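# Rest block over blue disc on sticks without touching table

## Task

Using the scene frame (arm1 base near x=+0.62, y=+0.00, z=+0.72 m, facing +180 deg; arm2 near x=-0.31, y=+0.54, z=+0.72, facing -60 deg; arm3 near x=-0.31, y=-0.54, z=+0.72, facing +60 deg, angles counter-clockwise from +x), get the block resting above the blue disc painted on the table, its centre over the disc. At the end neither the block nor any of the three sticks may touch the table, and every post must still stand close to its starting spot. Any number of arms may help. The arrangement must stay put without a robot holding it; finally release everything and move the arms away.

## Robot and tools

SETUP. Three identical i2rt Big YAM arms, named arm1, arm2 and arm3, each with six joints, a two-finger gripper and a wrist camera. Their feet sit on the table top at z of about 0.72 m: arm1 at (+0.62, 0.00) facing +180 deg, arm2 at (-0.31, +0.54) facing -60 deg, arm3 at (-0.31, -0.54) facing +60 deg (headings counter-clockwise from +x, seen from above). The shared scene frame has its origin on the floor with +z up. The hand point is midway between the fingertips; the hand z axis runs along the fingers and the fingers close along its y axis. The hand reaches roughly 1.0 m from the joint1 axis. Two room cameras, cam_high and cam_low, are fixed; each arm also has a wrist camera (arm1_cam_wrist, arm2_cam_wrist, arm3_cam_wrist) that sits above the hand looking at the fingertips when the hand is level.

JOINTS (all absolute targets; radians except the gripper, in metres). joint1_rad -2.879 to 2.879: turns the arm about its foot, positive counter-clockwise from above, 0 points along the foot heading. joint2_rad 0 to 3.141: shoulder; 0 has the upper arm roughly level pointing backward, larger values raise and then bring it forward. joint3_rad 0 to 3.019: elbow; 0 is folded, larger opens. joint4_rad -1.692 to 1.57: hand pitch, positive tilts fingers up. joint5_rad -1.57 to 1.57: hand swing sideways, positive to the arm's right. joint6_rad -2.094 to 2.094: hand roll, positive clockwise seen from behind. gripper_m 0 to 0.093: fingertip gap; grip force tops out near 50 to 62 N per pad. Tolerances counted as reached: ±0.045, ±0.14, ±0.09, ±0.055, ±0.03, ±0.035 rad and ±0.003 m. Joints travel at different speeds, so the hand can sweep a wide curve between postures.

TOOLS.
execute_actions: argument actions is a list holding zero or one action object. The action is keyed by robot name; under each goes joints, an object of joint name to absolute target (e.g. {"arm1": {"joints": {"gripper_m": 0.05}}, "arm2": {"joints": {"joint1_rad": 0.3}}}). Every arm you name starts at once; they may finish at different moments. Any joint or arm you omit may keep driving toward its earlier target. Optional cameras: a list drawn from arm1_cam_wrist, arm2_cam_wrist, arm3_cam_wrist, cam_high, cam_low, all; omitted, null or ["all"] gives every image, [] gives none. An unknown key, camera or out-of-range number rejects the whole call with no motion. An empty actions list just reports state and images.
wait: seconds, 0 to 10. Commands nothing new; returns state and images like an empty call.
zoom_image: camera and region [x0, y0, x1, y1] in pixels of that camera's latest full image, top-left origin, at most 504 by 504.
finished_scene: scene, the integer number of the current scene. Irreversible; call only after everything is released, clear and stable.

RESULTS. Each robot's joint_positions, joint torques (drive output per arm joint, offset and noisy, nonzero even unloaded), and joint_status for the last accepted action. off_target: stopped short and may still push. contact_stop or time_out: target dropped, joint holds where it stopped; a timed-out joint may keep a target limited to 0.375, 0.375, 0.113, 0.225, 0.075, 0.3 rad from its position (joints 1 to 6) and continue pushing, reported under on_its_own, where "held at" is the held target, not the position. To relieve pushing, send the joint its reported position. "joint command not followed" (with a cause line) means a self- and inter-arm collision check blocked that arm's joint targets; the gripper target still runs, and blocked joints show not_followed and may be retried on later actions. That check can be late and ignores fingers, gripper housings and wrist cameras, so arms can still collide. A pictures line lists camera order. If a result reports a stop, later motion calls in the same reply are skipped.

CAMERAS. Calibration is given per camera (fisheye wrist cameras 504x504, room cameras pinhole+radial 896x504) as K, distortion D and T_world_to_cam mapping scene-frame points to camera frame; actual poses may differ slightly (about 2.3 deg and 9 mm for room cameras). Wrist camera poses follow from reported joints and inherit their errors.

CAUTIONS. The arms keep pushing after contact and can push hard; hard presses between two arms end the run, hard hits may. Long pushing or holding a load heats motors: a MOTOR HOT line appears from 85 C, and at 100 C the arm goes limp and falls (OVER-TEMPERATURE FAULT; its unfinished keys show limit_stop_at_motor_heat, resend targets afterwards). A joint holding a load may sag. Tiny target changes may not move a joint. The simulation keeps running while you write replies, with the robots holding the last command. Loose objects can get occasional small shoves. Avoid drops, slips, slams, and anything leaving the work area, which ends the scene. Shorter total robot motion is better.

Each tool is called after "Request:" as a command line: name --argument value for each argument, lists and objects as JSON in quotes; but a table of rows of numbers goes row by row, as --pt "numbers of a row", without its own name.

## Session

Request:
execute_actions --actions '[]'

Scene clock: 0.00 s.
Joint torques (N m, as the arm reports them, + toward a larger angle): no reading
arm1.joint_positions: joint1_rad=-0.394 joint2_rad=+0.477 joint3_rad=+1.356 joint4_rad=-1.139 joint5_rad=-0.028 joint6_rad=+0.241 gripper_m=+0.094
arm1.joint_status: not commanded
arm1.hand: x=+0.4290 y=+0.0756 z=+1.4010 quat_wxyz=(+0.028, -0.761, +0.237, +0.604) (m; scene frame)
arm2.joint_positions: joint1_rad=-0.263 joint2_rad=+0.521 joint3_rad=+1.320 joint4_rad=-1.178 joint5_rad=+0.002 joint6_rad=+0.053 gripper_m=+0.094
arm2.joint_status: not commanded
arm2.hand: x=-0.2611 y=+0.3236 z=+1.3377 quat_wxyz=(-0.449, -0.532, -0.632, +0.341) (m; scene frame)
arm3.joint_positions: joint1_rad=+0.240 joint2_rad=+0.598 joint3_rad=+1.337 joint4_rad=-1.199 joint5_rad=-0.015 joint6_rad=+0.296 gripper_m=+0.095
arm3.joint_status: not commanded
arm3.hand: x=-0.2363 y=-0.3005 z=+1.2800 quat_wxyz=(-0.371, +0.398, -0.749, -0.377) (m; scene frame)
pictures: arm1_cam_wrist, arm2_cam_wrist, arm3_cam_wrist, cam_high, cam_low
camera_calibration (this result's frames):
arm1_cam_wrist: T_world_to_cam=[[0.390525, 0.889673, -0.236583, 0.0964777], [0.668127, -0.450704, -0.592007, 0.580543], [-0.633322, 0.0731263, -0.770426, 1.46509], [0, 0, 0, 1]] pos_world=[0.502319, 0.068683, 1.49525]
arm2_cam_wrist: T_world_to_cam=[[-0.978263, -0.203272, -0.0410084, -0.132001], [-0.150223, 0.831011, -0.535588, 0.407918], [0.142948, -0.517785, -0.843483, 1.45848], [0, 0, 0, 1]] pos_world=[-0.27634, 0.389363, 1.44327]
arm3_cam_wrist: T_world_to_cam=[[0.879054, -0.407762, -0.246973, 0.399837], [-0.47653, -0.766321, -0.430896, 0.212441], [-0.0135576, 0.49647, -0.867948, 1.38422], [0, 0, 0, 1]] pos_world=[-0.231477, -0.361389, 1.39172]
Images, in order (width x height): arm1_cam_wrist 504x504, arm2_cam_wrist 504x504, arm3_cam_wrist 504x504, cam_high 896x504, cam_low 896x504.

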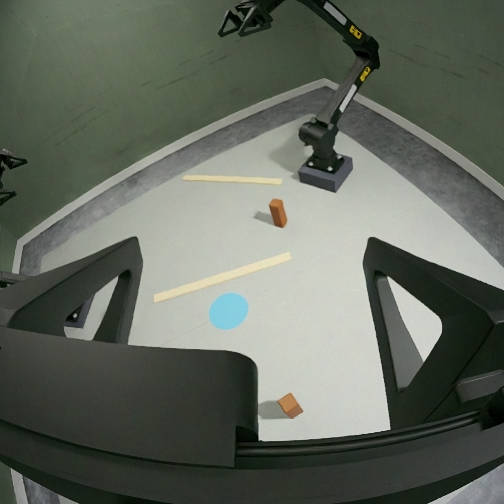

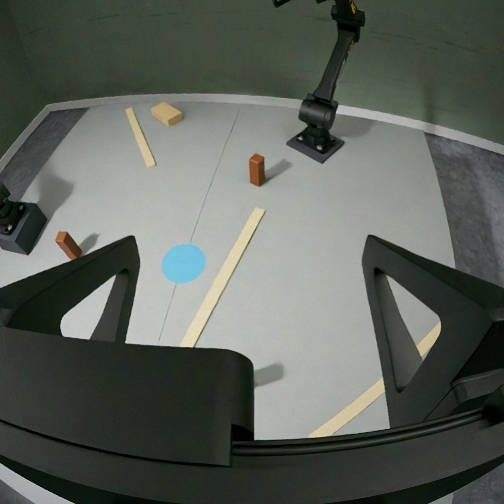

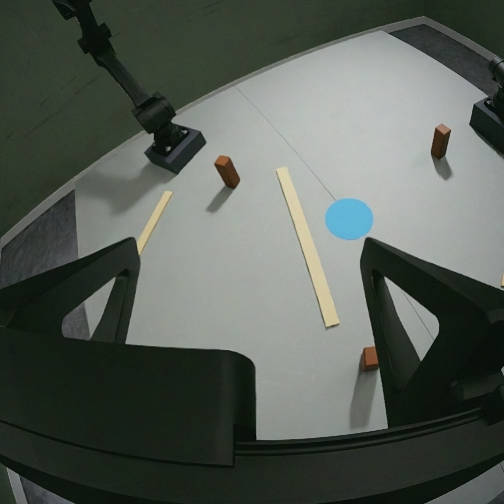

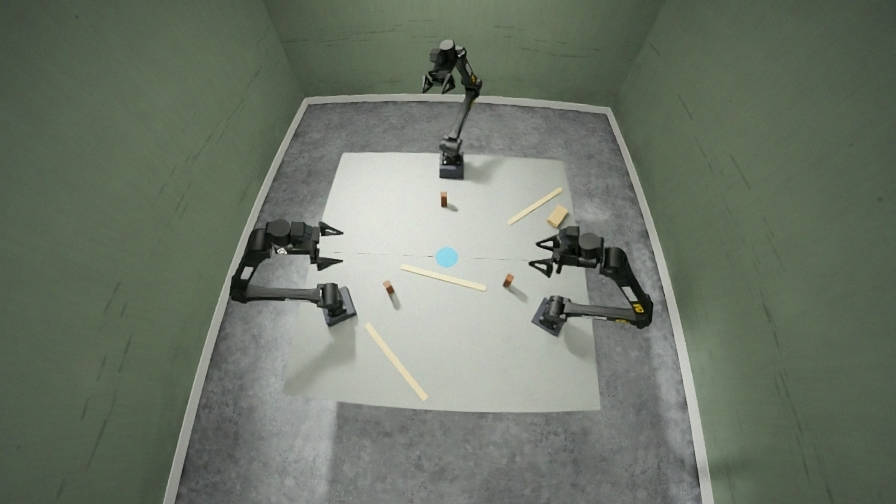

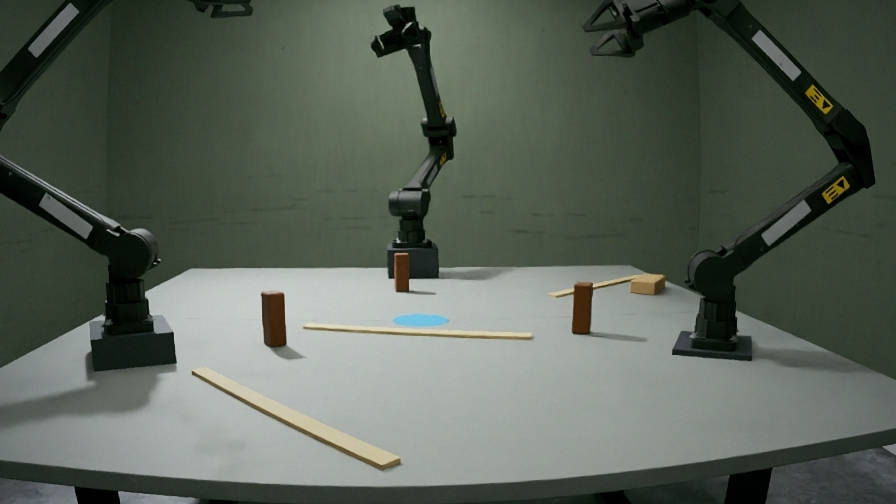

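Posts and disc look nearly identical to scene 1. Measuring.

Request:
zoom_image --camera "cam_high" --region '[360, 170, 540, 310]'

Request:
zoom_image --camera "cam_high" --region '[490, 170, 590, 250]'

Request:
zoom_image --camera "cam_high" --region '[350, 310, 450, 410]'

Region (360, 170, 540, 310) of cam_high's 896x504 image, scaled by 2.800, with more detail than that image has.

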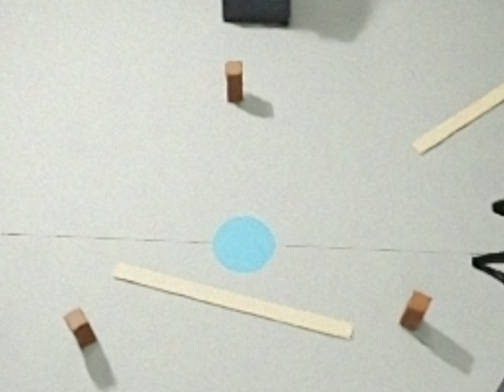

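Region (490, 170, 590, 250) of cam_high's 896x504 image, scaled by 5.040, with more detail than that image has; it fills the top 403 rows of this view, and the rest is white.

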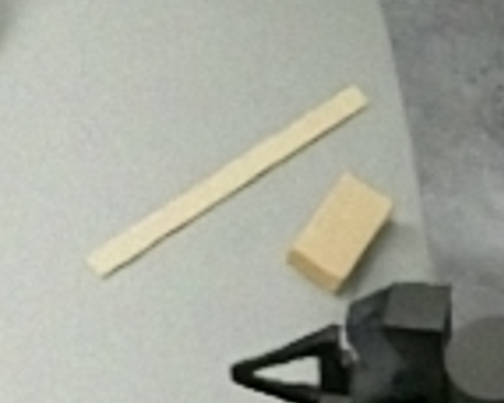

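Region (350, 310, 450, 410) of cam_high's 896x504 image, scaled by 5.040, with more detail than that image has.

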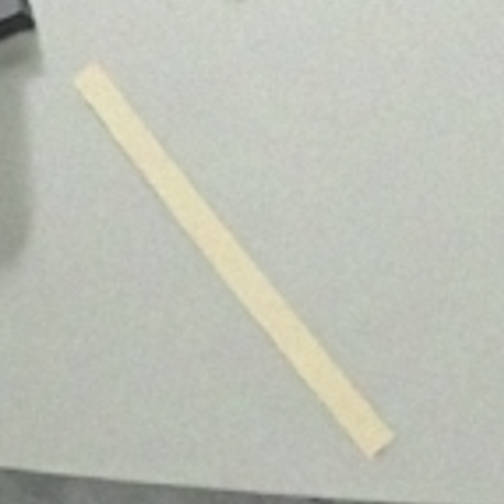

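Request:
execute_actions --actions '[{"arm1":{"joints":{"joint1_rad":1.037,"joint2_rad":1.96,"joint3_rad":1.42,"joint4_rad":-0.85,"joint5_rad":0,"joint6_rad":-1.2,"gripper_m":0.07}},"arm2":{"joints":{"joint1_rad":-1.124,"joint2_rad":1.47,"joint3_rad":0.74,"joint4_rad":-0.657,"joint5_rad":0,"joint6_rad":0.165,"gripper_m":0.07}},"arm3":{"joints":{"joint1_rad":0.22,"joint2_rad":1.78,"joint3_rad":1.294,"joint4_rad":-0.95,"joint5_rad":0,"joint6_rad":-0.11,"gripper_m":0.07}}}]'

Scene clock: 37.27 s.
Joint torques (N m, as the arm reports them, + toward a larger angle): arm1=[ -0.22 -15.96   8.78   0.67  -0.05  -0.23] | arm2=[ 1.14 -9.6   6.77  1.47 -0.04  0.06] | arm3=[ -0.52 -18.25   9.2    1.21   0.05  -0.16]
arm1.joint_positions: joint1_rad=+1.045 joint2_rad=+1.960 joint3_rad=+1.400 joint4_rad=-0.851 joint5_rad=+0.000 joint6_rad=-1.190 gripper_m=+0.070
arm1.joint_status: all done
arm1.hand: x=+0.3308 y=-0.5155 z=+0.8203 quat_wxyz=(-0.002, -0.430, -0.899, +0.083) (m; scene frame)
arm2.joint_positions: joint1_rad=-1.120 joint2_rad=+1.468 joint3_rad=+0.726 joint4_rad=-0.671 joint5_rad=+0.000 joint6_rad=+0.157 gripper_m=+0.070
arm2.joint_status: all done
arm2.hand: x=-0.5294 y=+0.2384 z=+0.7910 quat_wxyz=(-0.044, -0.922, -0.379, +0.068) (m; scene frame)
arm3.joint_positions: joint1_rad=+0.228 joint2_rad=+1.775 joint3_rad=+1.289 joint4_rad=-0.962 joint5_rad=-0.002 joint6_rad=-0.100 gripper_m=+0.070
arm3.joint_status: all done
arm3.hand: x=-0.1432 y=-0.0310 z=+0.7983 quat_wxyz=(-0.052, +0.625, -0.778, -0.036) (m; scene frame)
pictures: arm1_cam_wrist, arm2_cam_wrist, arm3_cam_wrist, cam_high, cam_low
camera_calibration (this result's frames):
arm1_cam_wrist: T_world_to_cam=[[-0.768425, -0.623172, 0.145532, -0.186538], [-0.473129, 0.706364, 0.526496, 0.0924176], [-0.430896, 0.335717, -0.837629, 1.12229], [0, 0, 0, 1]] pos_world=[0.383977, -0.558299, 0.918555]
arm2_cam_wrist: T_world_to_cam=[[-0.70945, 0.704249, -0.0267372, -0.519564], [0.619236, 0.641025, 0.453469, -0.184136], [0.336494, 0.305157, -0.890871, 0.93534], [0, 0, 0, 1]] pos_world=[-0.569317, 0.198513, 0.902875]
arm3_cam_wrist: T_world_to_cam=[[0.979009, -0.201872, 0.0280785, 0.110076], [-0.189927, -0.853611, 0.485052, -0.437107], [-0.0739505, -0.480203, -0.874034, 0.799508], [0, 0, 0, 1]] pos_world=[-0.13166, 0.0330282, 0.907726]
Images, in order (width x height): arm1_cam_wrist 504x504, arm2_cam_wrist 504x504, arm3_cam_wrist 504x504, cam_high 896x504, cam_low 896x504.

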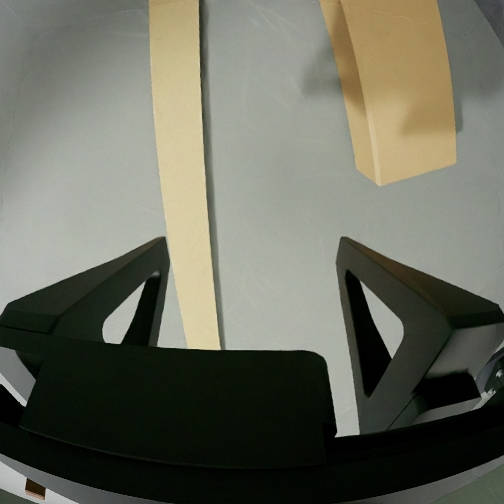

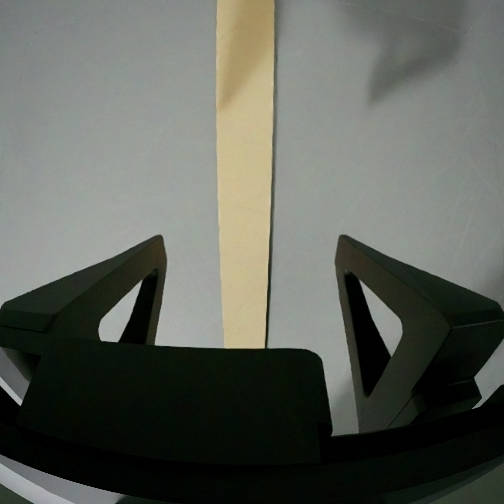

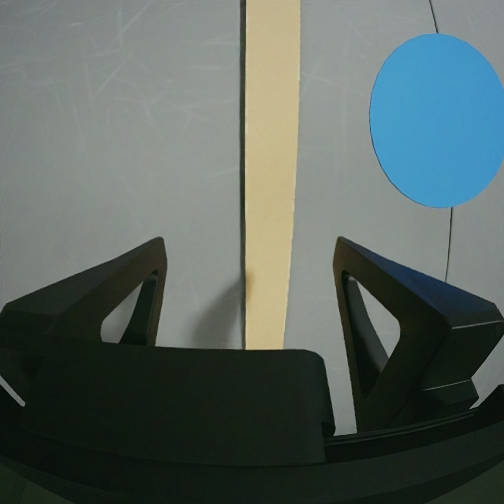

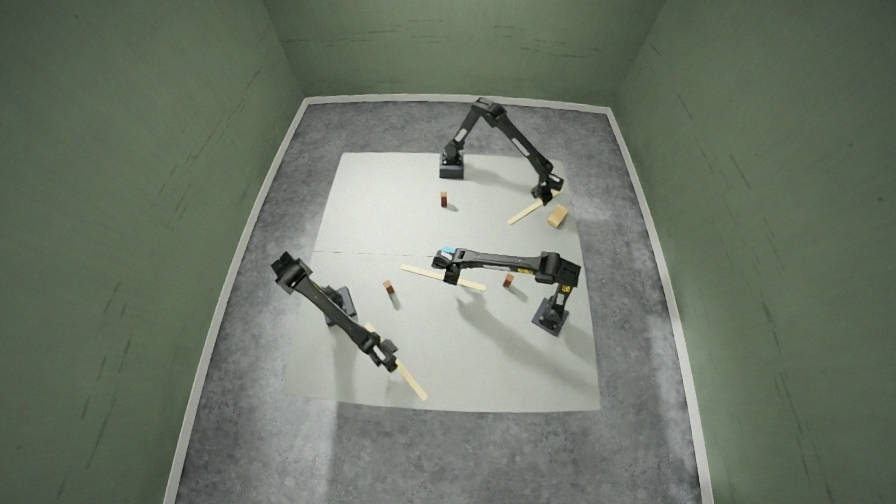

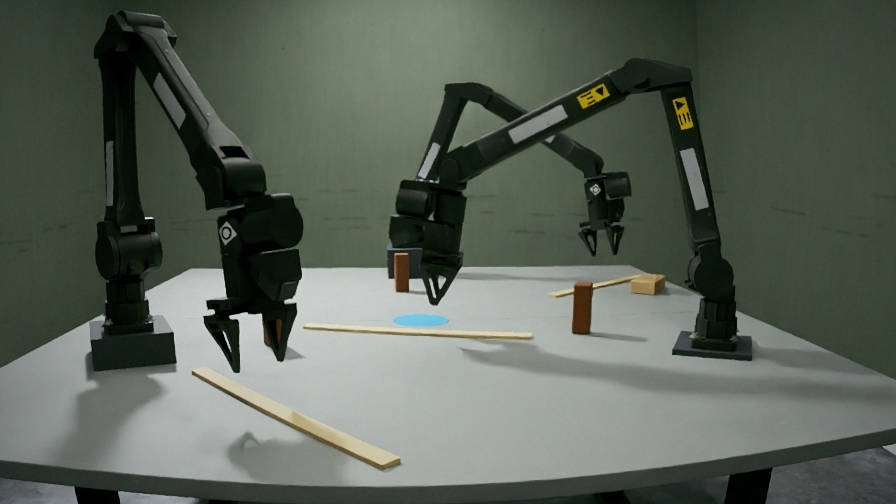

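Request:
execute_actions --actions '[{"arm1":{"joints":{"joint2_rad":2.075,"joint3_rad":1.385,"joint4_rad":-0.87}},"arm2":{"joints":{"joint2_rad":1.605}},"arm3":{"joints":{"joint1_rad":0.198,"joint2_rad":1.88,"joint6_rad":-0.13}}}]' --cameras '["arm1_cam_wrist","arm2_cam_wrist","arm3_cam_wrist"]'

Scene clock: 52.07 s.
Joint torques (N m, as the arm reports them, + toward a larger angle): arm1=[  0.22 -18.03   7.09  -0.29  -0.07  -0.2 ] | arm2=[  1.09 -11.88   5.69   1.06  -0.04   0.05] | arm3=[ -0.09 -18.97   8.44   0.95   0.05  -0.16]
arm1.joint_positions: joint1_rad=+1.045 joint2_rad=+2.092 joint3_rad=+1.368 joint4_rad=-0.865 joint5_rad=+0.000 joint6_rad=-1.191 gripper_m=+0.070
arm1.joint_status: all done
arm1.hand: x=+0.3512 y=-0.4815 z=+0.7372 quat_wxyz=(-0.008, -0.430, -0.903, -0.006) (m; scene frame)
arm2.joint_positions: joint1_rad=-1.120 joint2_rad=+1.618 joint3_rad=+0.726 joint4_rad=-0.667 joint5_rad=+0.000 joint6_rad=+0.157 gripper_m=+0.070
arm2.joint_status: all done
arm2.hand: x=-0.5172 y=+0.2547 z=+0.7402 quat_wxyz=(-0.006, -0.925, -0.381, +0.006) (m; scene frame)
arm3.joint_positions: joint1_rad=+0.201 joint2_rad=+1.877 joint3_rad=+1.289 joint4_rad=-0.962 joint5_rad=-0.002 joint6_rad=-0.119 gripper_m=+0.070
arm3.joint_status: all done
arm3.hand: x=-0.1329 y=-0.0441 z=+0.7468 quat_wxyz=(-0.009, +0.623, -0.782, -0.008) (m; scene frame)
pictures: arm1_cam_wrist, arm2_cam_wrist, arm3_cam_wrist
camera_calibration (this result's frames):
arm1_cam_wrist: T_world_to_cam=[[-0.771887, -0.635476, -0.0189925, -0.0211047], [-0.523555, 0.618426, 0.586038, 0.0532621], [-0.360667, 0.462298, -0.810061, 1.06604], [0, 0, 0, 1]] pos_world=[0.39608, -0.539177, 0.83194]
arm2_cam_wrist: T_world_to_cam=[[-0.708443, 0.705752, -0.0047682, -0.539899], [0.574216, 0.580307, 0.577512, -0.278694], [0.410347, 0.406396, -0.816369, 0.838233], [0, 0, 0, 1]] pos_world=[-0.566423, 0.202109, 0.842682]
arm3_cam_wrist: T_world_to_cam=[[0.978351, -0.206244, 0.017103, 0.106658], [-0.178917, -0.801391, 0.570755, -0.481611], [-0.104009, -0.561459, -0.820942, 0.701721], [0, 0, 0, 1]] pos_world=[-0.117532, 0.0300261, 0.84913]
Images, in order (width x height): arm1_cam_wrist 504x504, arm2_cam_wrist 504x504, arm3_cam_wrist 504x504.

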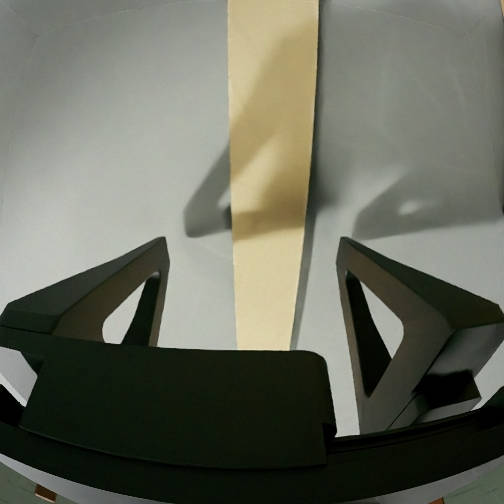

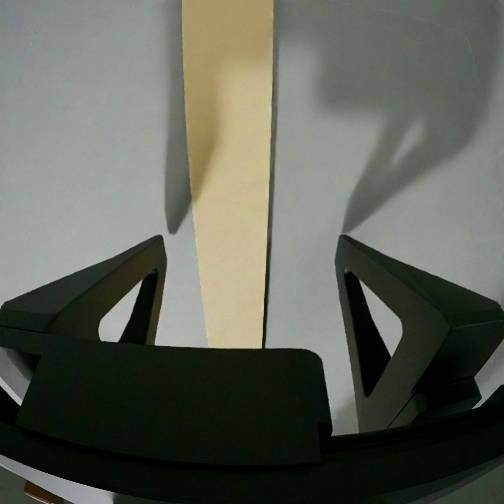

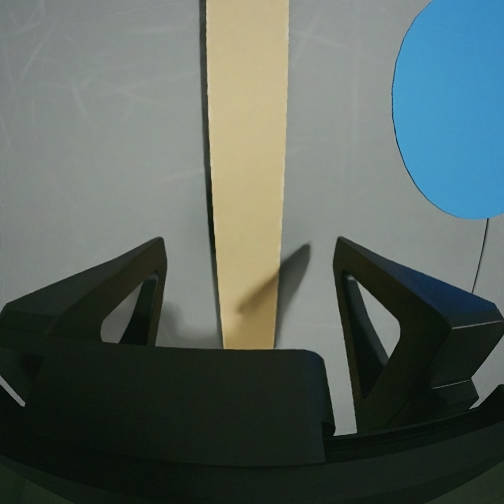

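Request:
execute_actions --actions '[{"arm1":{"joints":{"joint2_rad":2.11,"joint4_rad":-0.82}},"arm2":{"joints":{"joint1_rad":-1.09,"joint2_rad":1.64,"joint4_rad":-0.645}},"arm3":{"joints":{"joint2_rad":1.92}}}]' --cameras '["arm1_cam_wrist","arm2_cam_wrist","arm3_cam_wrist"]'

Scene clock: 59.03 s.
Joint torques (N m, as the arm reports them, + toward a larger angle): arm1=[ -0.16 -15.66   7.44   0.79  -0.08  -0.2 ] | arm2=[  2.58 -10.35   5.74   1.12  -0.05   0.07] | arm3=[ -0.2  -17.66   8.32   1.     0.05  -0.15]
arm1.joint_positions: joint1_rad=+1.045 joint2_rad=+2.094 joint3_rad=+1.368 joint4_rad=-0.831 joint5_rad=+0.000 joint6_rad=-1.191 gripper_m=+0.070
arm1.joint_status: all done
arm1.hand: x=+0.3473 y=-0.4884 z=+0.7360 quat_wxyz=(-0.007, -0.430, -0.903, +0.010) (m; scene frame)
arm2.joint_positions: joint1_rad=-1.099 joint2_rad=+1.634 joint3_rad=+0.726 joint4_rad=-0.657 joint5_rad=+0.000 joint6_rad=+0.157 gripper_m=+0.070
arm2.joint_status: all done
arm2.hand: x=-0.5109 y=+0.2504 z=+0.7349 quat_wxyz=(-0.004, -0.921, -0.391, +0.004) (m; scene frame)
arm3.joint_positions: joint1_rad=+0.201 joint2_rad=+1.897 joint3_rad=+1.289 joint4_rad=-0.962 joint5_rad=-0.002 joint6_rad=-0.119 gripper_m=+0.070
arm3.joint_status: all done
arm3.hand: x=-0.1337 y=-0.0464 z=+0.7366 quat_wxyz=(-0.001, +0.623, -0.782, -0.003) (m; scene frame)
pictures: arm1_cam_wrist, arm2_cam_wrist, arm3_cam_wrist
camera_calibration (this result's frames):
arm1_cam_wrist: T_world_to_cam=[[-0.772231, -0.635255, 0.0105016, -0.0499473], [-0.514288, 0.634716, 0.576752, 0.0677903], [-0.37305, 0.439985, -0.816852, 1.06526], [0, 0, 0, 1]] pos_world=[0.39369, -0.543457, 0.831589]
arm2_cam_wrist: T_world_to_cam=[[-0.72362, 0.690189, -0.00380439, -0.536987], [0.559629, 0.589944, 0.582049, -0.289909], [0.403968, 0.419053, -0.813145, 0.824262], [0, 0, 0, 1]] pos_world=[-0.559308, 0.196243, 0.836942]
arm3_cam_wrist: T_world_to_cam=[[0.978468, -0.205899, 0.0143386, 0.109254], [-0.174924, -0.790382, 0.587109, -0.488806], [-0.109552, -0.576976, -0.809381, 0.682061], [0, 0, 0, 1]] pos_world=[-0.117684, 0.0296843, 0.837463]
Images, in order (width x height): arm1_cam_wrist 504x504, arm2_cam_wrist 504x504, arm3_cam_wrist 504x504.

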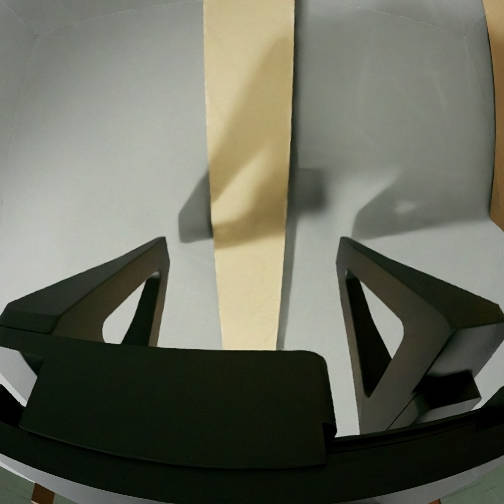

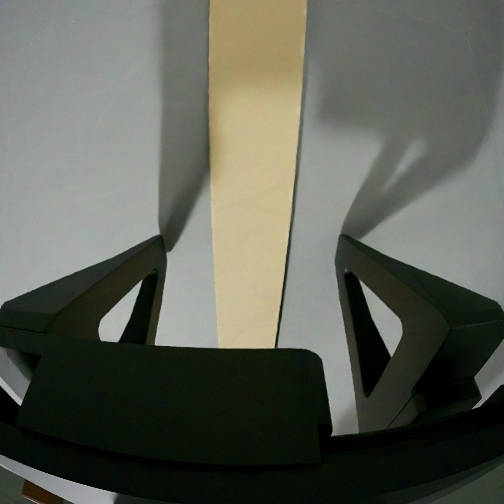

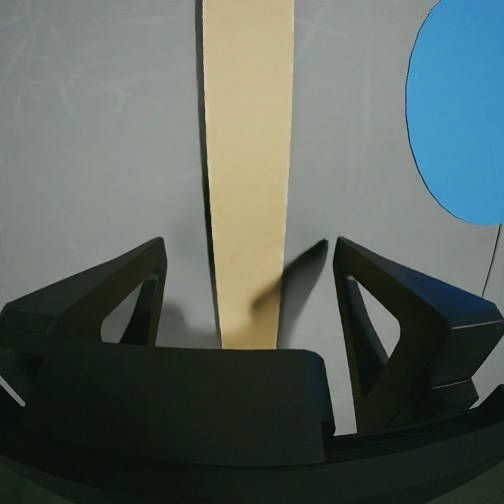

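Request:
execute_actions --actions '[{"arm1":{"joints":{"joint2_rad":2.125}},"arm2":{"joints":{"joint2_rad":1.648,"joint6_rad":0.19}},"arm3":{"joints":{"joint2_rad":1.932}}}]' --cameras '[]'

Request:
execute_actions --actions '[{"arm1":{"joints":{"gripper_m":0.02}},"arm2":{"joints":{"gripper_m":0.02}},"arm3":{"joints":{"gripper_m":0.02}}}]' --cameras '["arm1_cam_wrist","arm2_cam_wrist","arm3_cam_wrist"]'

Scene clock: 65.67 s.
Joint torques (N m, as the arm reports them, + toward a larger angle): arm1=[ -0.03 -15.7    7.28   0.64  -0.05  -0.2 ] | arm2=[  2.21 -10.33   5.61   1.13  -0.04   0.04] | arm3=[ -0.11 -17.37   8.24   0.94   0.05  -0.17]
arm1.joint_positions: joint1_rad=+1.045 joint2_rad=+2.109 joint3_rad=+1.368 joint4_rad=-0.829 joint5_rad=+0.000 joint6_rad=-1.191 gripper_m=+0.070
arm1.joint_status: all done
arm1.hand: x=+0.3487 y=-0.4861 z=+0.7278 quat_wxyz=(-0.007, -0.430, -0.903, +0.003) (m; scene frame)
arm2.joint_positions: joint1_rad=-1.099 joint2_rad=+1.640 joint3_rad=+0.726 joint4_rad=-0.657 joint5_rad=+0.000 joint6_rad=+0.181 gripper_m=+0.070
arm2.joint_status: all done
arm2.hand: x=-0.5103 y=+0.2513 z=+0.7328 quat_wxyz=(-0.003, -0.925, -0.380, +0.001) (m; scene frame)
arm3.joint_positions: joint1_rad=+0.201 joint2_rad=+1.906 joint3_rad=+1.289 joint4_rad=-0.962 joint5_rad=-0.002 joint6_rad=-0.119 gripper_m=+0.070
arm3.joint_status: all done
arm3.hand: x=-0.1341 y=-0.0475 z=+0.7323 quat_wxyz=(+0.003, +0.623, -0.782, -0.001) (m; scene frame)
pictures: none
No camera images: the call's "cameras" was empty. Leave "cameras" out to get every camera's image.

Scene clock: 66.27 s.
Joint torques (N m, as the arm reports them, + toward a larger angle): arm1=[ -0.05 -15.69   7.29   0.65  -0.06  -0.21] | arm2=[  2.19 -10.28   5.68   1.12  -0.04   0.07] | arm3=[ -0.22 -17.33   8.22   0.92   0.03  -0.15]
arm1.joint_positions: joint1_rad=+1.045 joint2_rad=+2.109 joint3_rad=+1.368 joint4_rad=-0.829 joint5_rad=+0.000 joint6_rad=-1.191 gripper_m=+0.027
arm1.joint_status: gripper_m off_target (ended at +0.027, target +0.020)
arm1.hand: x=+0.3487 y=-0.4861 z=+0.7278 quat_wxyz=(-0.007, -0.430, -0.903, +0.003) (m; scene frame)
arm2.joint_positions: joint1_rad=-1.099 joint2_rad=+1.640 joint3_rad=+0.726 joint4_rad=-0.657 joint5_rad=+0.000 joint6_rad=+0.182 gripper_m=+0.027
arm2.joint_status: gripper_m off_target (ended at +0.027, target +0.020)
arm2.hand: x=-0.5103 y=+0.2513 z=+0.7328 quat_wxyz=(-0.003, -0.925, -0.379, +0.001) (m; scene frame)
arm3.joint_positions: joint1_rad=+0.201 joint2_rad=+1.906 joint3_rad=+1.289 joint4_rad=-0.962 joint5_rad=-0.002 joint6_rad=-0.120 gripper_m=+0.026
arm3.joint_status: gripper_m off_target (ended at +0.026, target +0.020)
arm3.hand: x=-0.1340 y=-0.0475 z=+0.7323 quat_wxyz=(+0.003, +0.623, -0.782, -0.001) (m; scene frame)
pictures: arm1_cam_wrist, arm2_cam_wrist, arm3_cam_wrist
camera_calibration (this result's frames):
arm1_cam_wrist: T_world_to_cam=[[-0.771899, -0.635742, -0.00192957, -0.0386223], [-0.518416, 0.627683, 0.58074, 0.0669016], [-0.36799, 0.449273, -0.814087, 1.05884], [0, 0, 0, 1]] pos_world=[0.394511, -0.542253, 0.823057]
arm2_cam_wrist: T_world_to_cam=[[-0.706557, 0.70765, -0.00297926, -0.533432], [0.571657, 0.573246, 0.587024, -0.282904], [0.417115, 0.413063, -0.809564, 0.827616], [0, 0, 0, 1]] pos_world=[-0.560387, 0.197799, 0.83449]
arm3_cam_wrist: T_world_to_cam=[[0.978587, -0.205389, 0.0135133, 0.110059], [-0.173068, -0.7855, 0.59417, -0.491826], [-0.111421, -0.583785, -0.804226, 0.673514], [0, 0, 0, 1]] pos_world=[-0.117778, 0.0294637, 0.832398]
Images, in order (width x height): arm1_cam_wrist 504x504, arm2_cam_wrist 504x504, arm3_cam_wrist 504x504.

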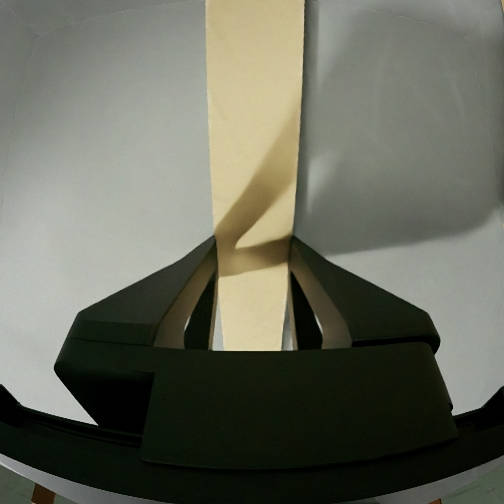

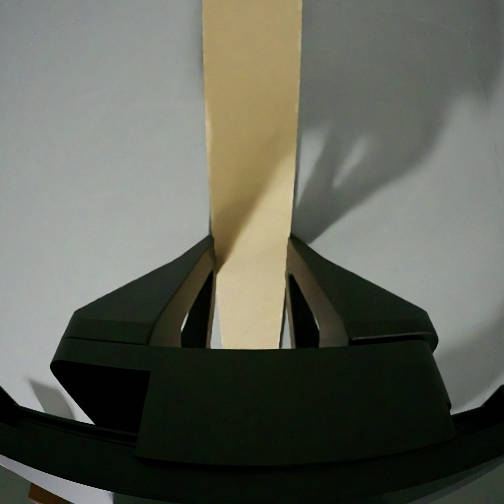

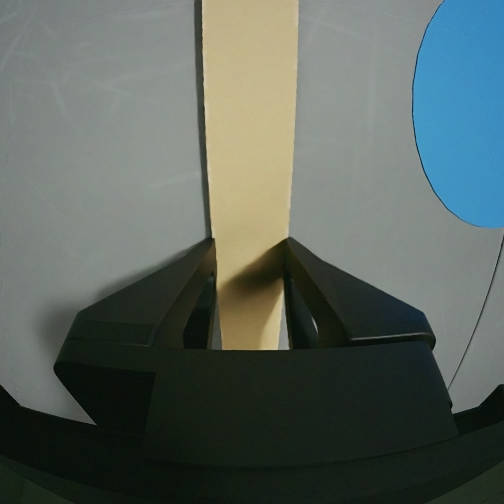

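Request:
execute_actions --actions '[{"arm1":{"joints":{"joint2_rad":1.45,"joint3_rad":0.91,"joint4_rad":-0.795}},"arm2":{"joints":{"joint2_rad":1.1,"joint3_rad":0.985,"joint6_rad":-1.3}},"arm3":{"joints":{"joint1_rad":0.012,"joint2_rad":1.36,"joint3_rad":1.02,"joint4_rad":-1.045,"joint6_rad":-0.214}}}]' --cameras '["cam_low","cam_high"]'

Scene clock: 129.83 s.
Joint torques (N m, as the arm reports them, + toward a larger angle): arm1=[ -0.15 -10.17   7.99   0.79  -0.06  -0.17] | arm2=[ 2.17 -7.68  9.95  1.95 -0.13 -0.08] | arm3=[  0.28 -11.22   9.56   0.5   -0.12  -0.15]
arm1.joint_positions: joint1_rad=+1.045 joint2_rad=+1.448 joint3_rad=+0.900 joint4_rad=-0.797 joint5_rad=+0.000 joint6_rad=-1.192 gripper_m=+0.027
arm1.joint_status: all done
arm1.hand: x=+0.4117 y=-0.3691 z=+0.8863 quat_wxyz=(+0.000, -0.428, -0.896, +0.116) (m; scene frame)
arm2.joint_positions: joint1_rad=-1.099 joint2_rad=+1.102 joint3_rad=+0.962 joint4_rad=-0.650 joint5_rad=+0.000 joint6_rad=-1.293 gripper_m=+0.027
arm2.joint_status: all done
arm2.hand: x=-0.5756 y=+0.1599 z=+1.0495 quat_wxyz=(+0.062, -0.397, -0.834, +0.378) (m; scene frame)
arm3.joint_positions: joint1_rad=+0.008 joint2_rad=+1.345 joint3_rad=+1.019 joint4_rad=-1.036 joint5_rad=+0.002 joint6_rad=-0.204 gripper_m=+0.026
arm3.joint_status: all done
arm3.hand: x=-0.0960 y=-0.1805 z=+0.8846 quat_wxyz=(-0.097, +0.576, -0.810, -0.043) (m; scene frame)
pictures: cam_high, cam_low
Images, in order (width x height): cam_high 896x504, cam_low 896x504.

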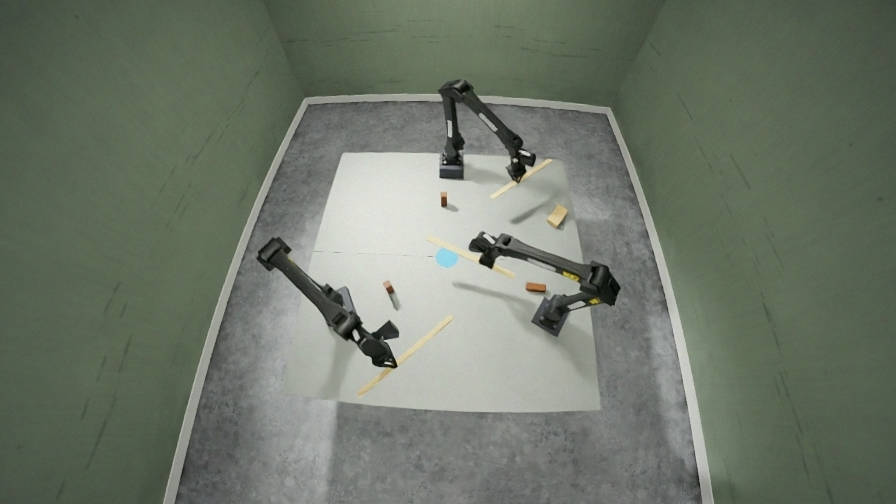

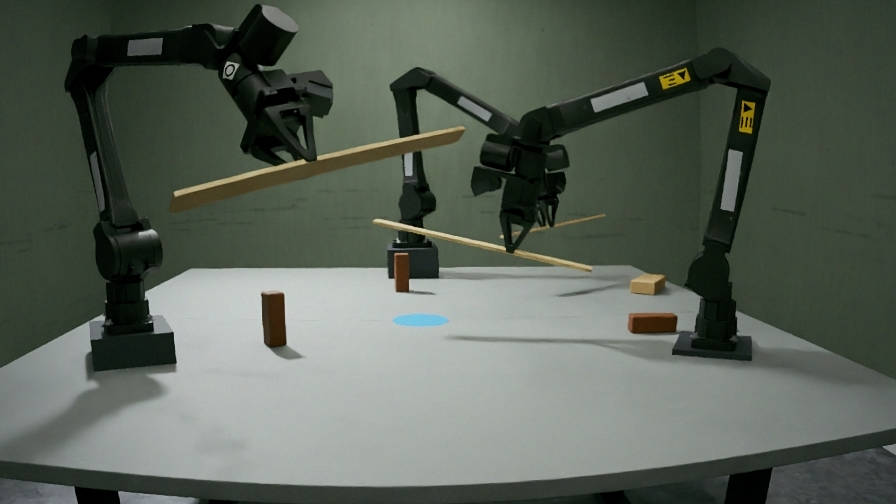

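Request:
execute_actions --actions '[{"arm2":{"joints":{"joint1_rad":0.3,"joint4_rad":-0.91}},"arm3":{"joints":{"joint1_rad":0.6,"joint2_rad":1.6,"joint3_rad":0.965,"joint4_rad":-0.85}}}]' --cameras '["cam_low","cam_high"]'

Request:
zoom_image --camera "cam_high" --region '[490, 260, 590, 345]'

Scene clock: 181.77 s.
Joint torques (N m, as the arm reports them, + toward a larger angle): arm1=[ -0.12 -10.21   7.96   0.76  -0.06  -0.15] | arm2=[ 1.89 -7.36  9.61  1.2  -0.08 -0.05] | arm3=[ -0.54 -16.09   7.62   1.17   0.    -0.13]
arm1.joint_positions: joint1_rad=+1.045 joint2_rad=+1.448 joint3_rad=+0.900 joint4_rad=-0.797 joint5_rad=+0.000 joint6_rad=-1.192 gripper_m=+0.027
arm1.joint_status: not commanded
arm1.hand: x=+0.4117 y=-0.3691 z=+0.8863 quat_wxyz=(+0.000, -0.428, -0.896, +0.116) (m; scene frame)
arm2.joint_positions: joint1_rad=+0.298 joint2_rad=+1.102 joint3_rad=+0.962 joint4_rad=-0.904 joint5_rad=-0.001 joint6_rad=-1.294 gripper_m=+0.027
arm2.joint_status: all done
arm2.hand: x=-0.0179 y=+0.2461 z=+1.0107 quat_wxyz=(-0.131, +0.243, -0.934, +0.227) (m; scene frame)
arm3.joint_positions: joint1_rad=+0.607 joint2_rad=+1.616 joint3_rad=+0.967 joint4_rad=-0.865 joint5_rad=-0.001 joint6_rad=-0.206 gripper_m=+0.026
arm3.joint_status: all done
arm3.hand: x=-0.3358 y=-0.1128 z=+0.7625 quat_wxyz=(-0.023, +0.795, -0.606, -0.021) (m; scene frame)
pictures: cam_high, cam_low
Images, in order (width x height): cam_high 896x504, cam_low 896x504.

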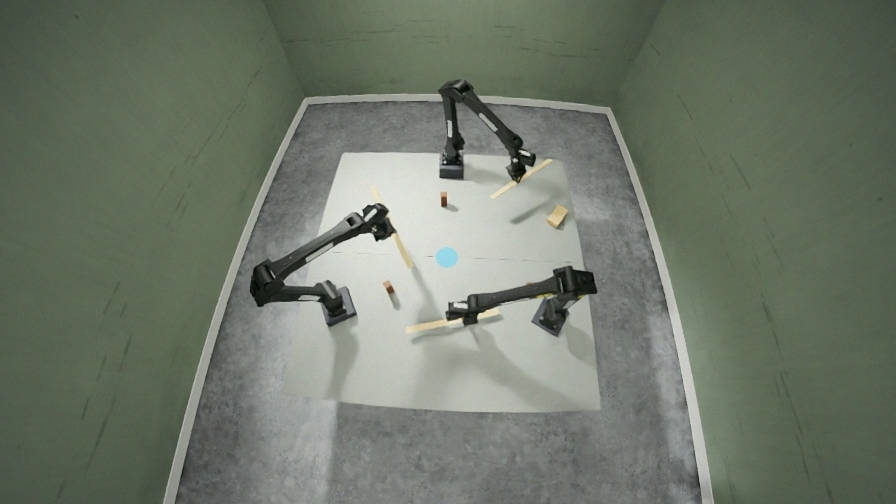

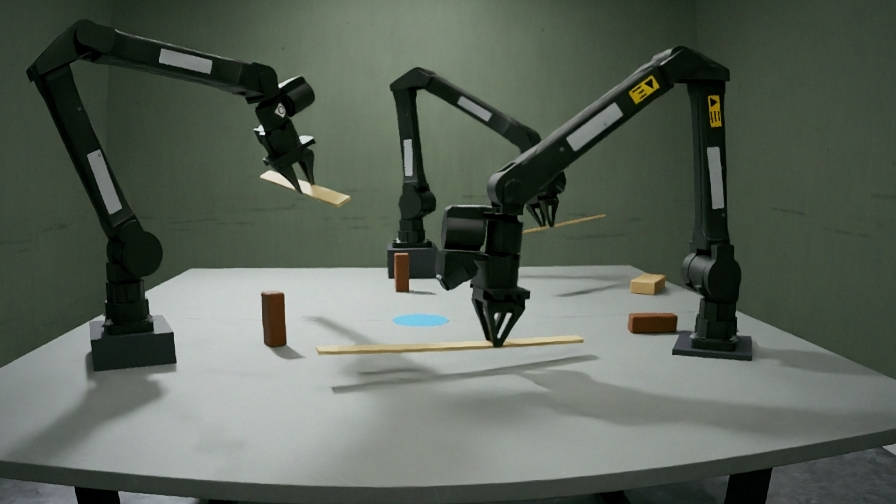

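Region (490, 260, 590, 345) of cam_high's 896x504 image, scaled by 5.040, with more detail than that image has; it fills the top 428 rows of this view, and the rest is white.

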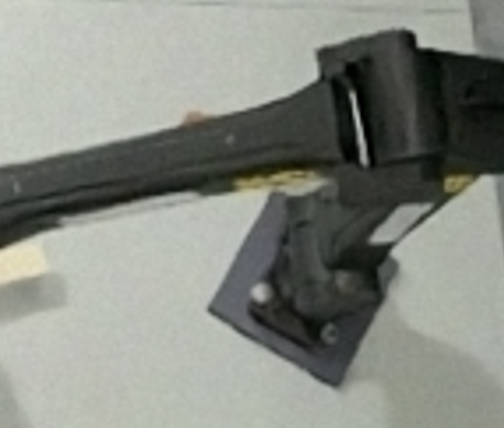

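Request:
execute_actions --actions '[{"arm2":{"joints":{"joint1_rad":0.03,"joint6_rad":-0.19,"joint2_rad":1.25}},"arm3":{"joints":{"joint2_rad":1.685}}}]' --cameras '[]'

Request:
execute_actions --actions '[{"arm2":{"joints":{"joint2_rad":1.395,"joint3_rad":0.94}},"arm3":{"joints":{"gripper_m":0.07}}}]' --cameras '["cam_low","cam_high"]'

Scene clock: 191.80 s.
Joint torques (N m, as the arm reports them, + toward a larger angle): arm1=[-0.1  -9.93  8.    0.71 -0.06 -0.16] | arm2=[  1.83 -11.01   9.2    1.01  -0.12   0.13] | arm3=[ -0.48 -14.65   7.16   1.05   0.01  -0.13]
arm1.joint_positions: joint1_rad=+1.045 joint2_rad=+1.448 joint3_rad=+0.900 joint4_rad=-0.797 joint5_rad=+0.000 joint6_rad=-1.192 gripper_m=+0.027
arm1.joint_status: not commanded
arm1.hand: x=+0.4117 y=-0.3691 z=+0.8863 quat_wxyz=(+0.000, -0.428, -0.896, +0.116) (m; scene frame)
arm2.joint_positions: joint1_rad=+0.025 joint2_rad=+1.270 joint3_rad=+0.962 joint4_rad=-0.904 joint5_rad=+0.002 joint6_rad=-0.199 gripper_m=+0.027
arm2.joint_status: all done
arm2.hand: x=-0.1022 y=+0.1675 z=+0.9443 quat_wxyz=(-0.145, -0.409, -0.894, +0.108) (m; scene frame)
arm3.joint_positions: joint1_rad=+0.607 joint2_rad=+1.676 joint3_rad=+0.967 joint4_rad=-0.865 joint5_rad=-0.001 joint6_rad=-0.206 gripper_m=+0.026
arm3.joint_status: all done
arm3.hand: x=-0.3354 y=-0.1196 z=+0.7382 quat_wxyz=(+0.000, +0.795, -0.607, -0.001) (m; scene frame)
pictures: none
No camera images: the call's "cameras" was empty. Leave "cameras" out to get every camera's image.

Scene clock: 192.80 s.
Joint torques (N m, as the arm reports them, + toward a larger angle): arm1=[ -0.15 -10.06   8.01   0.73  -0.06  -0.17] | arm2=[  1.85 -12.33   7.53   0.78  -0.12   0.07] | arm3=[ -0.47 -14.48   7.17   1.05   0.    -0.14]
arm1.joint_positions: joint1_rad=+1.045 joint2_rad=+1.448 joint3_rad=+0.900 joint4_rad=-0.797 joint5_rad=+0.000 joint6_rad=-1.192 gripper_m=+0.027
arm1.joint_status: not commanded
arm1.hand: x=+0.4117 y=-0.3691 z=+0.8863 quat_wxyz=(+0.000, -0.428, -0.896, +0.116) (m; scene frame)
arm2.joint_positions: joint1_rad=+0.025 joint2_rad=+1.416 joint3_rad=+0.930 joint4_rad=-0.905 joint5_rad=+0.002 joint6_rad=-0.199 gripper_m=+0.027
arm2.joint_status: all done
arm2.hand: x=-0.1084 y=+0.1781 z=+0.8730 quat_wxyz=(-0.073, -0.415, -0.905, +0.056) (m; scene frame)
arm3.joint_positions: joint1_rad=+0.607 joint2_rad=+1.676 joint3_rad=+0.967 joint4_rad=-0.865 joint5_rad=-0.001 joint6_rad=-0.206 gripper_m=+0.070
arm3.joint_status: all done
arm3.hand: x=-0.3354 y=-0.1196 z=+0.7382 quat_wxyz=(+0.000, +0.795, -0.607, -0.001) (m; scene frame)
pictures: cam_high, cam_low
Images, in order (width x height): cam_high 896x504, cam_low 896x504.

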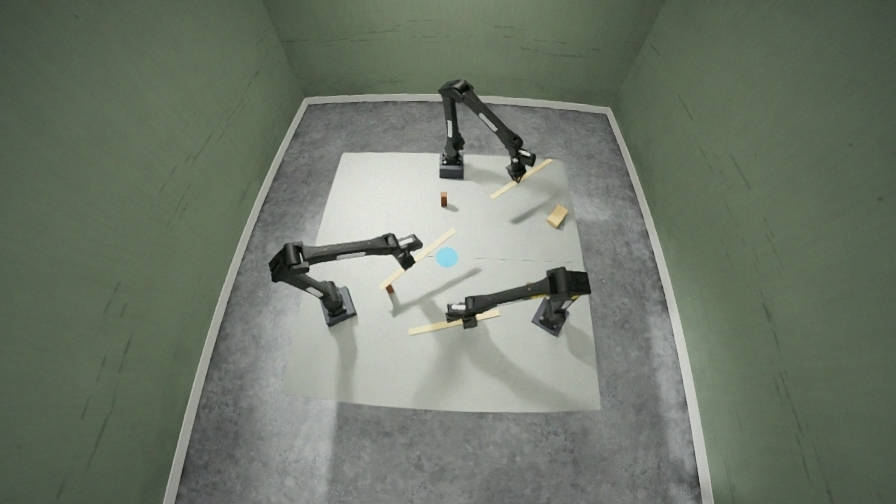

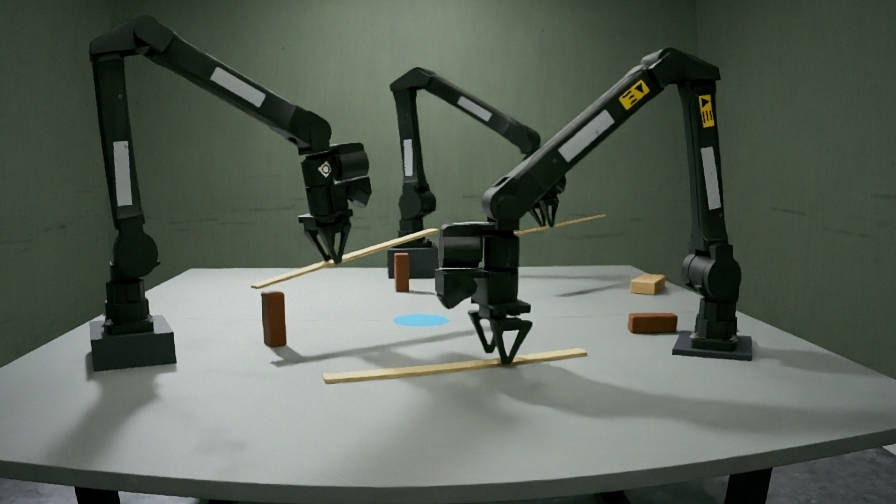

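Request:
execute_actions --actions '[{"arm3":{"joints":{"joint2_rad":1.3}}}]' --cameras '[]'

Request:
execute_actions --actions '[{"arm3":{"joints":{"joint1_rad":-0.42,"joint2_rad":0.81,"joint3_rad":0.52,"joint4_rad":-1.29,"joint6_rad":-1.01,"gripper_m":0.075}}}]' --cameras '["cam_low","arm3_cam_wrist"]'

Scene clock: 202.77 s.
Joint torques (N m, as the arm reports them, + toward a larger angle): arm1=[ 0.   -9.91  7.99  0.8  -0.07 -0.17] | arm2=[  1.83 -12.36   7.53   0.78  -0.12   0.07] | arm3=[-0.65 -9.97  9.71  1.91 -0.01 -0.13]
arm1.joint_positions: joint1_rad=+1.045 joint2_rad=+1.448 joint3_rad=+0.900 joint4_rad=-0.797 joint5_rad=+0.000 joint6_rad=-1.192 gripper_m=+0.027
arm1.joint_status: not commanded
arm1.hand: x=+0.4117 y=-0.3691 z=+0.8863 quat_wxyz=(+0.000, -0.428, -0.896, +0.116) (m; scene frame)
arm2.joint_positions: joint1_rad=+0.025 joint2_rad=+1.416 joint3_rad=+0.930 joint4_rad=-0.905 joint5_rad=+0.002 joint6_rad=-0.199 gripper_m=+0.027
arm2.joint_status: not commanded
arm2.hand: x=-0.1084 y=+0.1781 z=+0.8730 quat_wxyz=(-0.073, -0.415, -0.905, +0.056) (m; scene frame)
arm3.joint_positions: joint1_rad=+0.607 joint2_rad=+1.282 joint3_rad=+0.967 joint4_rad=-0.865 joint5_rad=-0.001 joint6_rad=-0.206 gripper_m=+0.070
arm3.joint_status: all done
arm3.hand: x=-0.3363 y=-0.1026 z=+0.9003 quat_wxyz=(-0.148, +0.780, -0.595, -0.129) (m; scene frame)
pictures: none
No camera images: the call's "cameras" was empty. Leave "cameras" out to get every camera's image.

Scene clock: 204.50 s.
Joint torques (N m, as the arm reports them, + toward a larger angle): arm1=[  0.04 -10.07   7.95   0.78  -0.07  -0.17] | arm2=[  1.93 -12.39   7.57   0.8   -0.12   0.07] | arm3=[-0.57 -3.88  8.64 -0.2  -0.16 -0.15]
arm1.joint_positions: joint1_rad=+1.045 joint2_rad=+1.448 joint3_rad=+0.900 joint4_rad=-0.797 joint5_rad=+0.000 joint6_rad=-1.192 gripper_m=+0.027
arm1.joint_status: not commanded
arm1.hand: x=+0.4117 y=-0.3691 z=+0.8863 quat_wxyz=(+0.000, -0.428, -0.896, +0.116) (m; scene frame)
arm2.joint_positions: joint1_rad=+0.025 joint2_rad=+1.416 joint3_rad=+0.930 joint4_rad=-0.905 joint5_rad=+0.002 joint6_rad=-0.199 gripper_m=+0.027
arm2.joint_status: not commanded
arm2.hand: x=-0.1084 y=+0.1781 z=+0.8730 quat_wxyz=(-0.073, -0.415, -0.905, +0.056) (m; scene frame)
arm3.joint_positions: joint1_rad=-0.415 joint2_rad=+0.815 joint3_rad=+0.527 joint4_rad=-1.276 joint5_rad=+0.001 joint6_rad=-0.999 gripper_m=+0.075
arm3.joint_status: all done
arm3.hand: x=-0.1626 y=-0.4353 z=+0.8297 quat_wxyz=(-0.004, +0.720, -0.694, -0.001) (m; scene frame)
pictures: arm3_cam_wrist, cam_low
camera_calibration (this result's frames):
arm3_cam_wrist: T_world_to_cam=[[0.998201, 0.0553135, 0.0231404, 0.165741], [0.0313002, -0.809895, 0.58574, -0.829688], [0.0511406, -0.583961, -0.810169, 0.553575], [0, 0, 0, 1]] pos_world=[-0.167783, -0.357861, 0.930635]
Images, in order (width x height): arm3_cam_wrist 504x504, cam_low 896x504.

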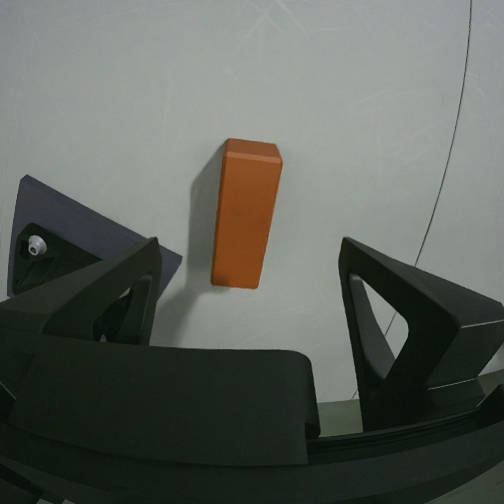

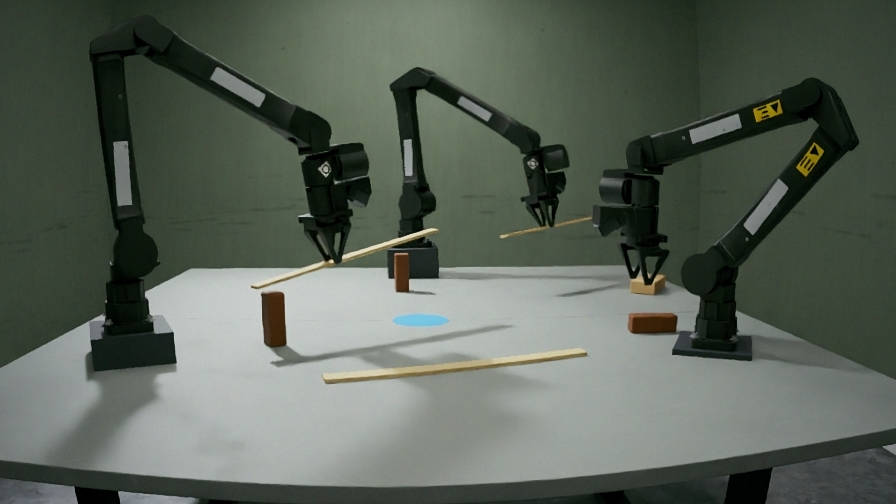

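Request:
execute_actions --actions '[{"arm3":{"joints":{"joint1_rad":-0.457,"joint2_rad":0.88,"joint3_rad":0.42,"joint4_rad":-1.115,"joint6_rad":-0.895}}}]' --cameras '["arm3_cam_wrist"]'

Scene clock: 214.33 s.
Joint torques (N m, as the arm reports them, + toward a larger angle): arm1=[-0.12 -9.89  8.05  0.81 -0.08 -0.18] | arm2=[  1.7  -12.25   7.57   0.78  -0.13   0.07] | arm3=[-0.55 -3.39  8.55  1.05 -0.15  0.06]
arm1.joint_positions: joint1_rad=+1.045 joint2_rad=+1.448 joint3_rad=+0.900 joint4_rad=-0.797 joint5_rad=+0.000 joint6_rad=-1.192 gripper_m=+0.027
arm1.joint_status: not commanded
arm1.hand: x=+0.4117 y=-0.3691 z=+0.8863 quat_wxyz=(+0.000, -0.428, -0.896, +0.116) (m; scene frame)
arm2.joint_positions: joint1_rad=+0.025 joint2_rad=+1.416 joint3_rad=+0.930 joint4_rad=-0.905 joint5_rad=+0.002 joint6_rad=-0.199 gripper_m=+0.027
arm2.joint_status: not commanded
arm2.hand: x=-0.1084 y=+0.1781 z=+0.8730 quat_wxyz=(-0.073, -0.415, -0.905, +0.056) (m; scene frame)
arm3.joint_positions: joint1_rad=-0.451 joint2_rad=+0.876 joint3_rad=+0.420 joint4_rad=-1.132 joint5_rad=+0.001 joint6_rad=-0.906 gripper_m=+0.075
arm3.joint_status: all done
arm3.hand: x=-0.1667 y=-0.4452 z=+0.7822 quat_wxyz=(+0.008, +0.675, -0.738, -0.003) (m; scene frame)
pictures: arm3_cam_wrist
camera_calibration (this result's frames):
arm3_cam_wrist: T_world_to_cam=[[0.997419, -0.0717173, 0.00346119, 0.13019], [-0.0595932, -0.799987, 0.597051, -0.829358], [-0.0400499, -0.595716, -0.802196, 0.482848], [0, 0, 0, 1]] pos_world=[-0.15994, -0.366499, 0.882057]
Images, in order (width x height): arm3_cam_wrist 504x504.

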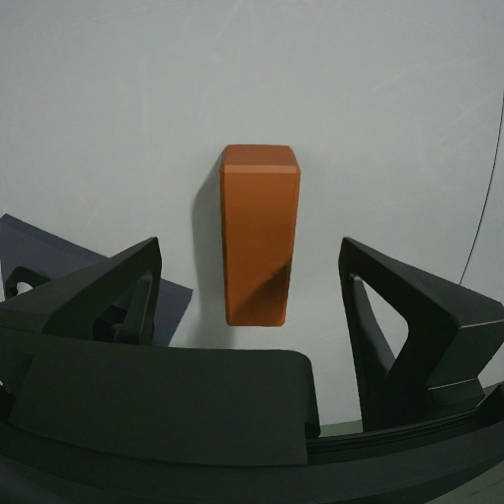

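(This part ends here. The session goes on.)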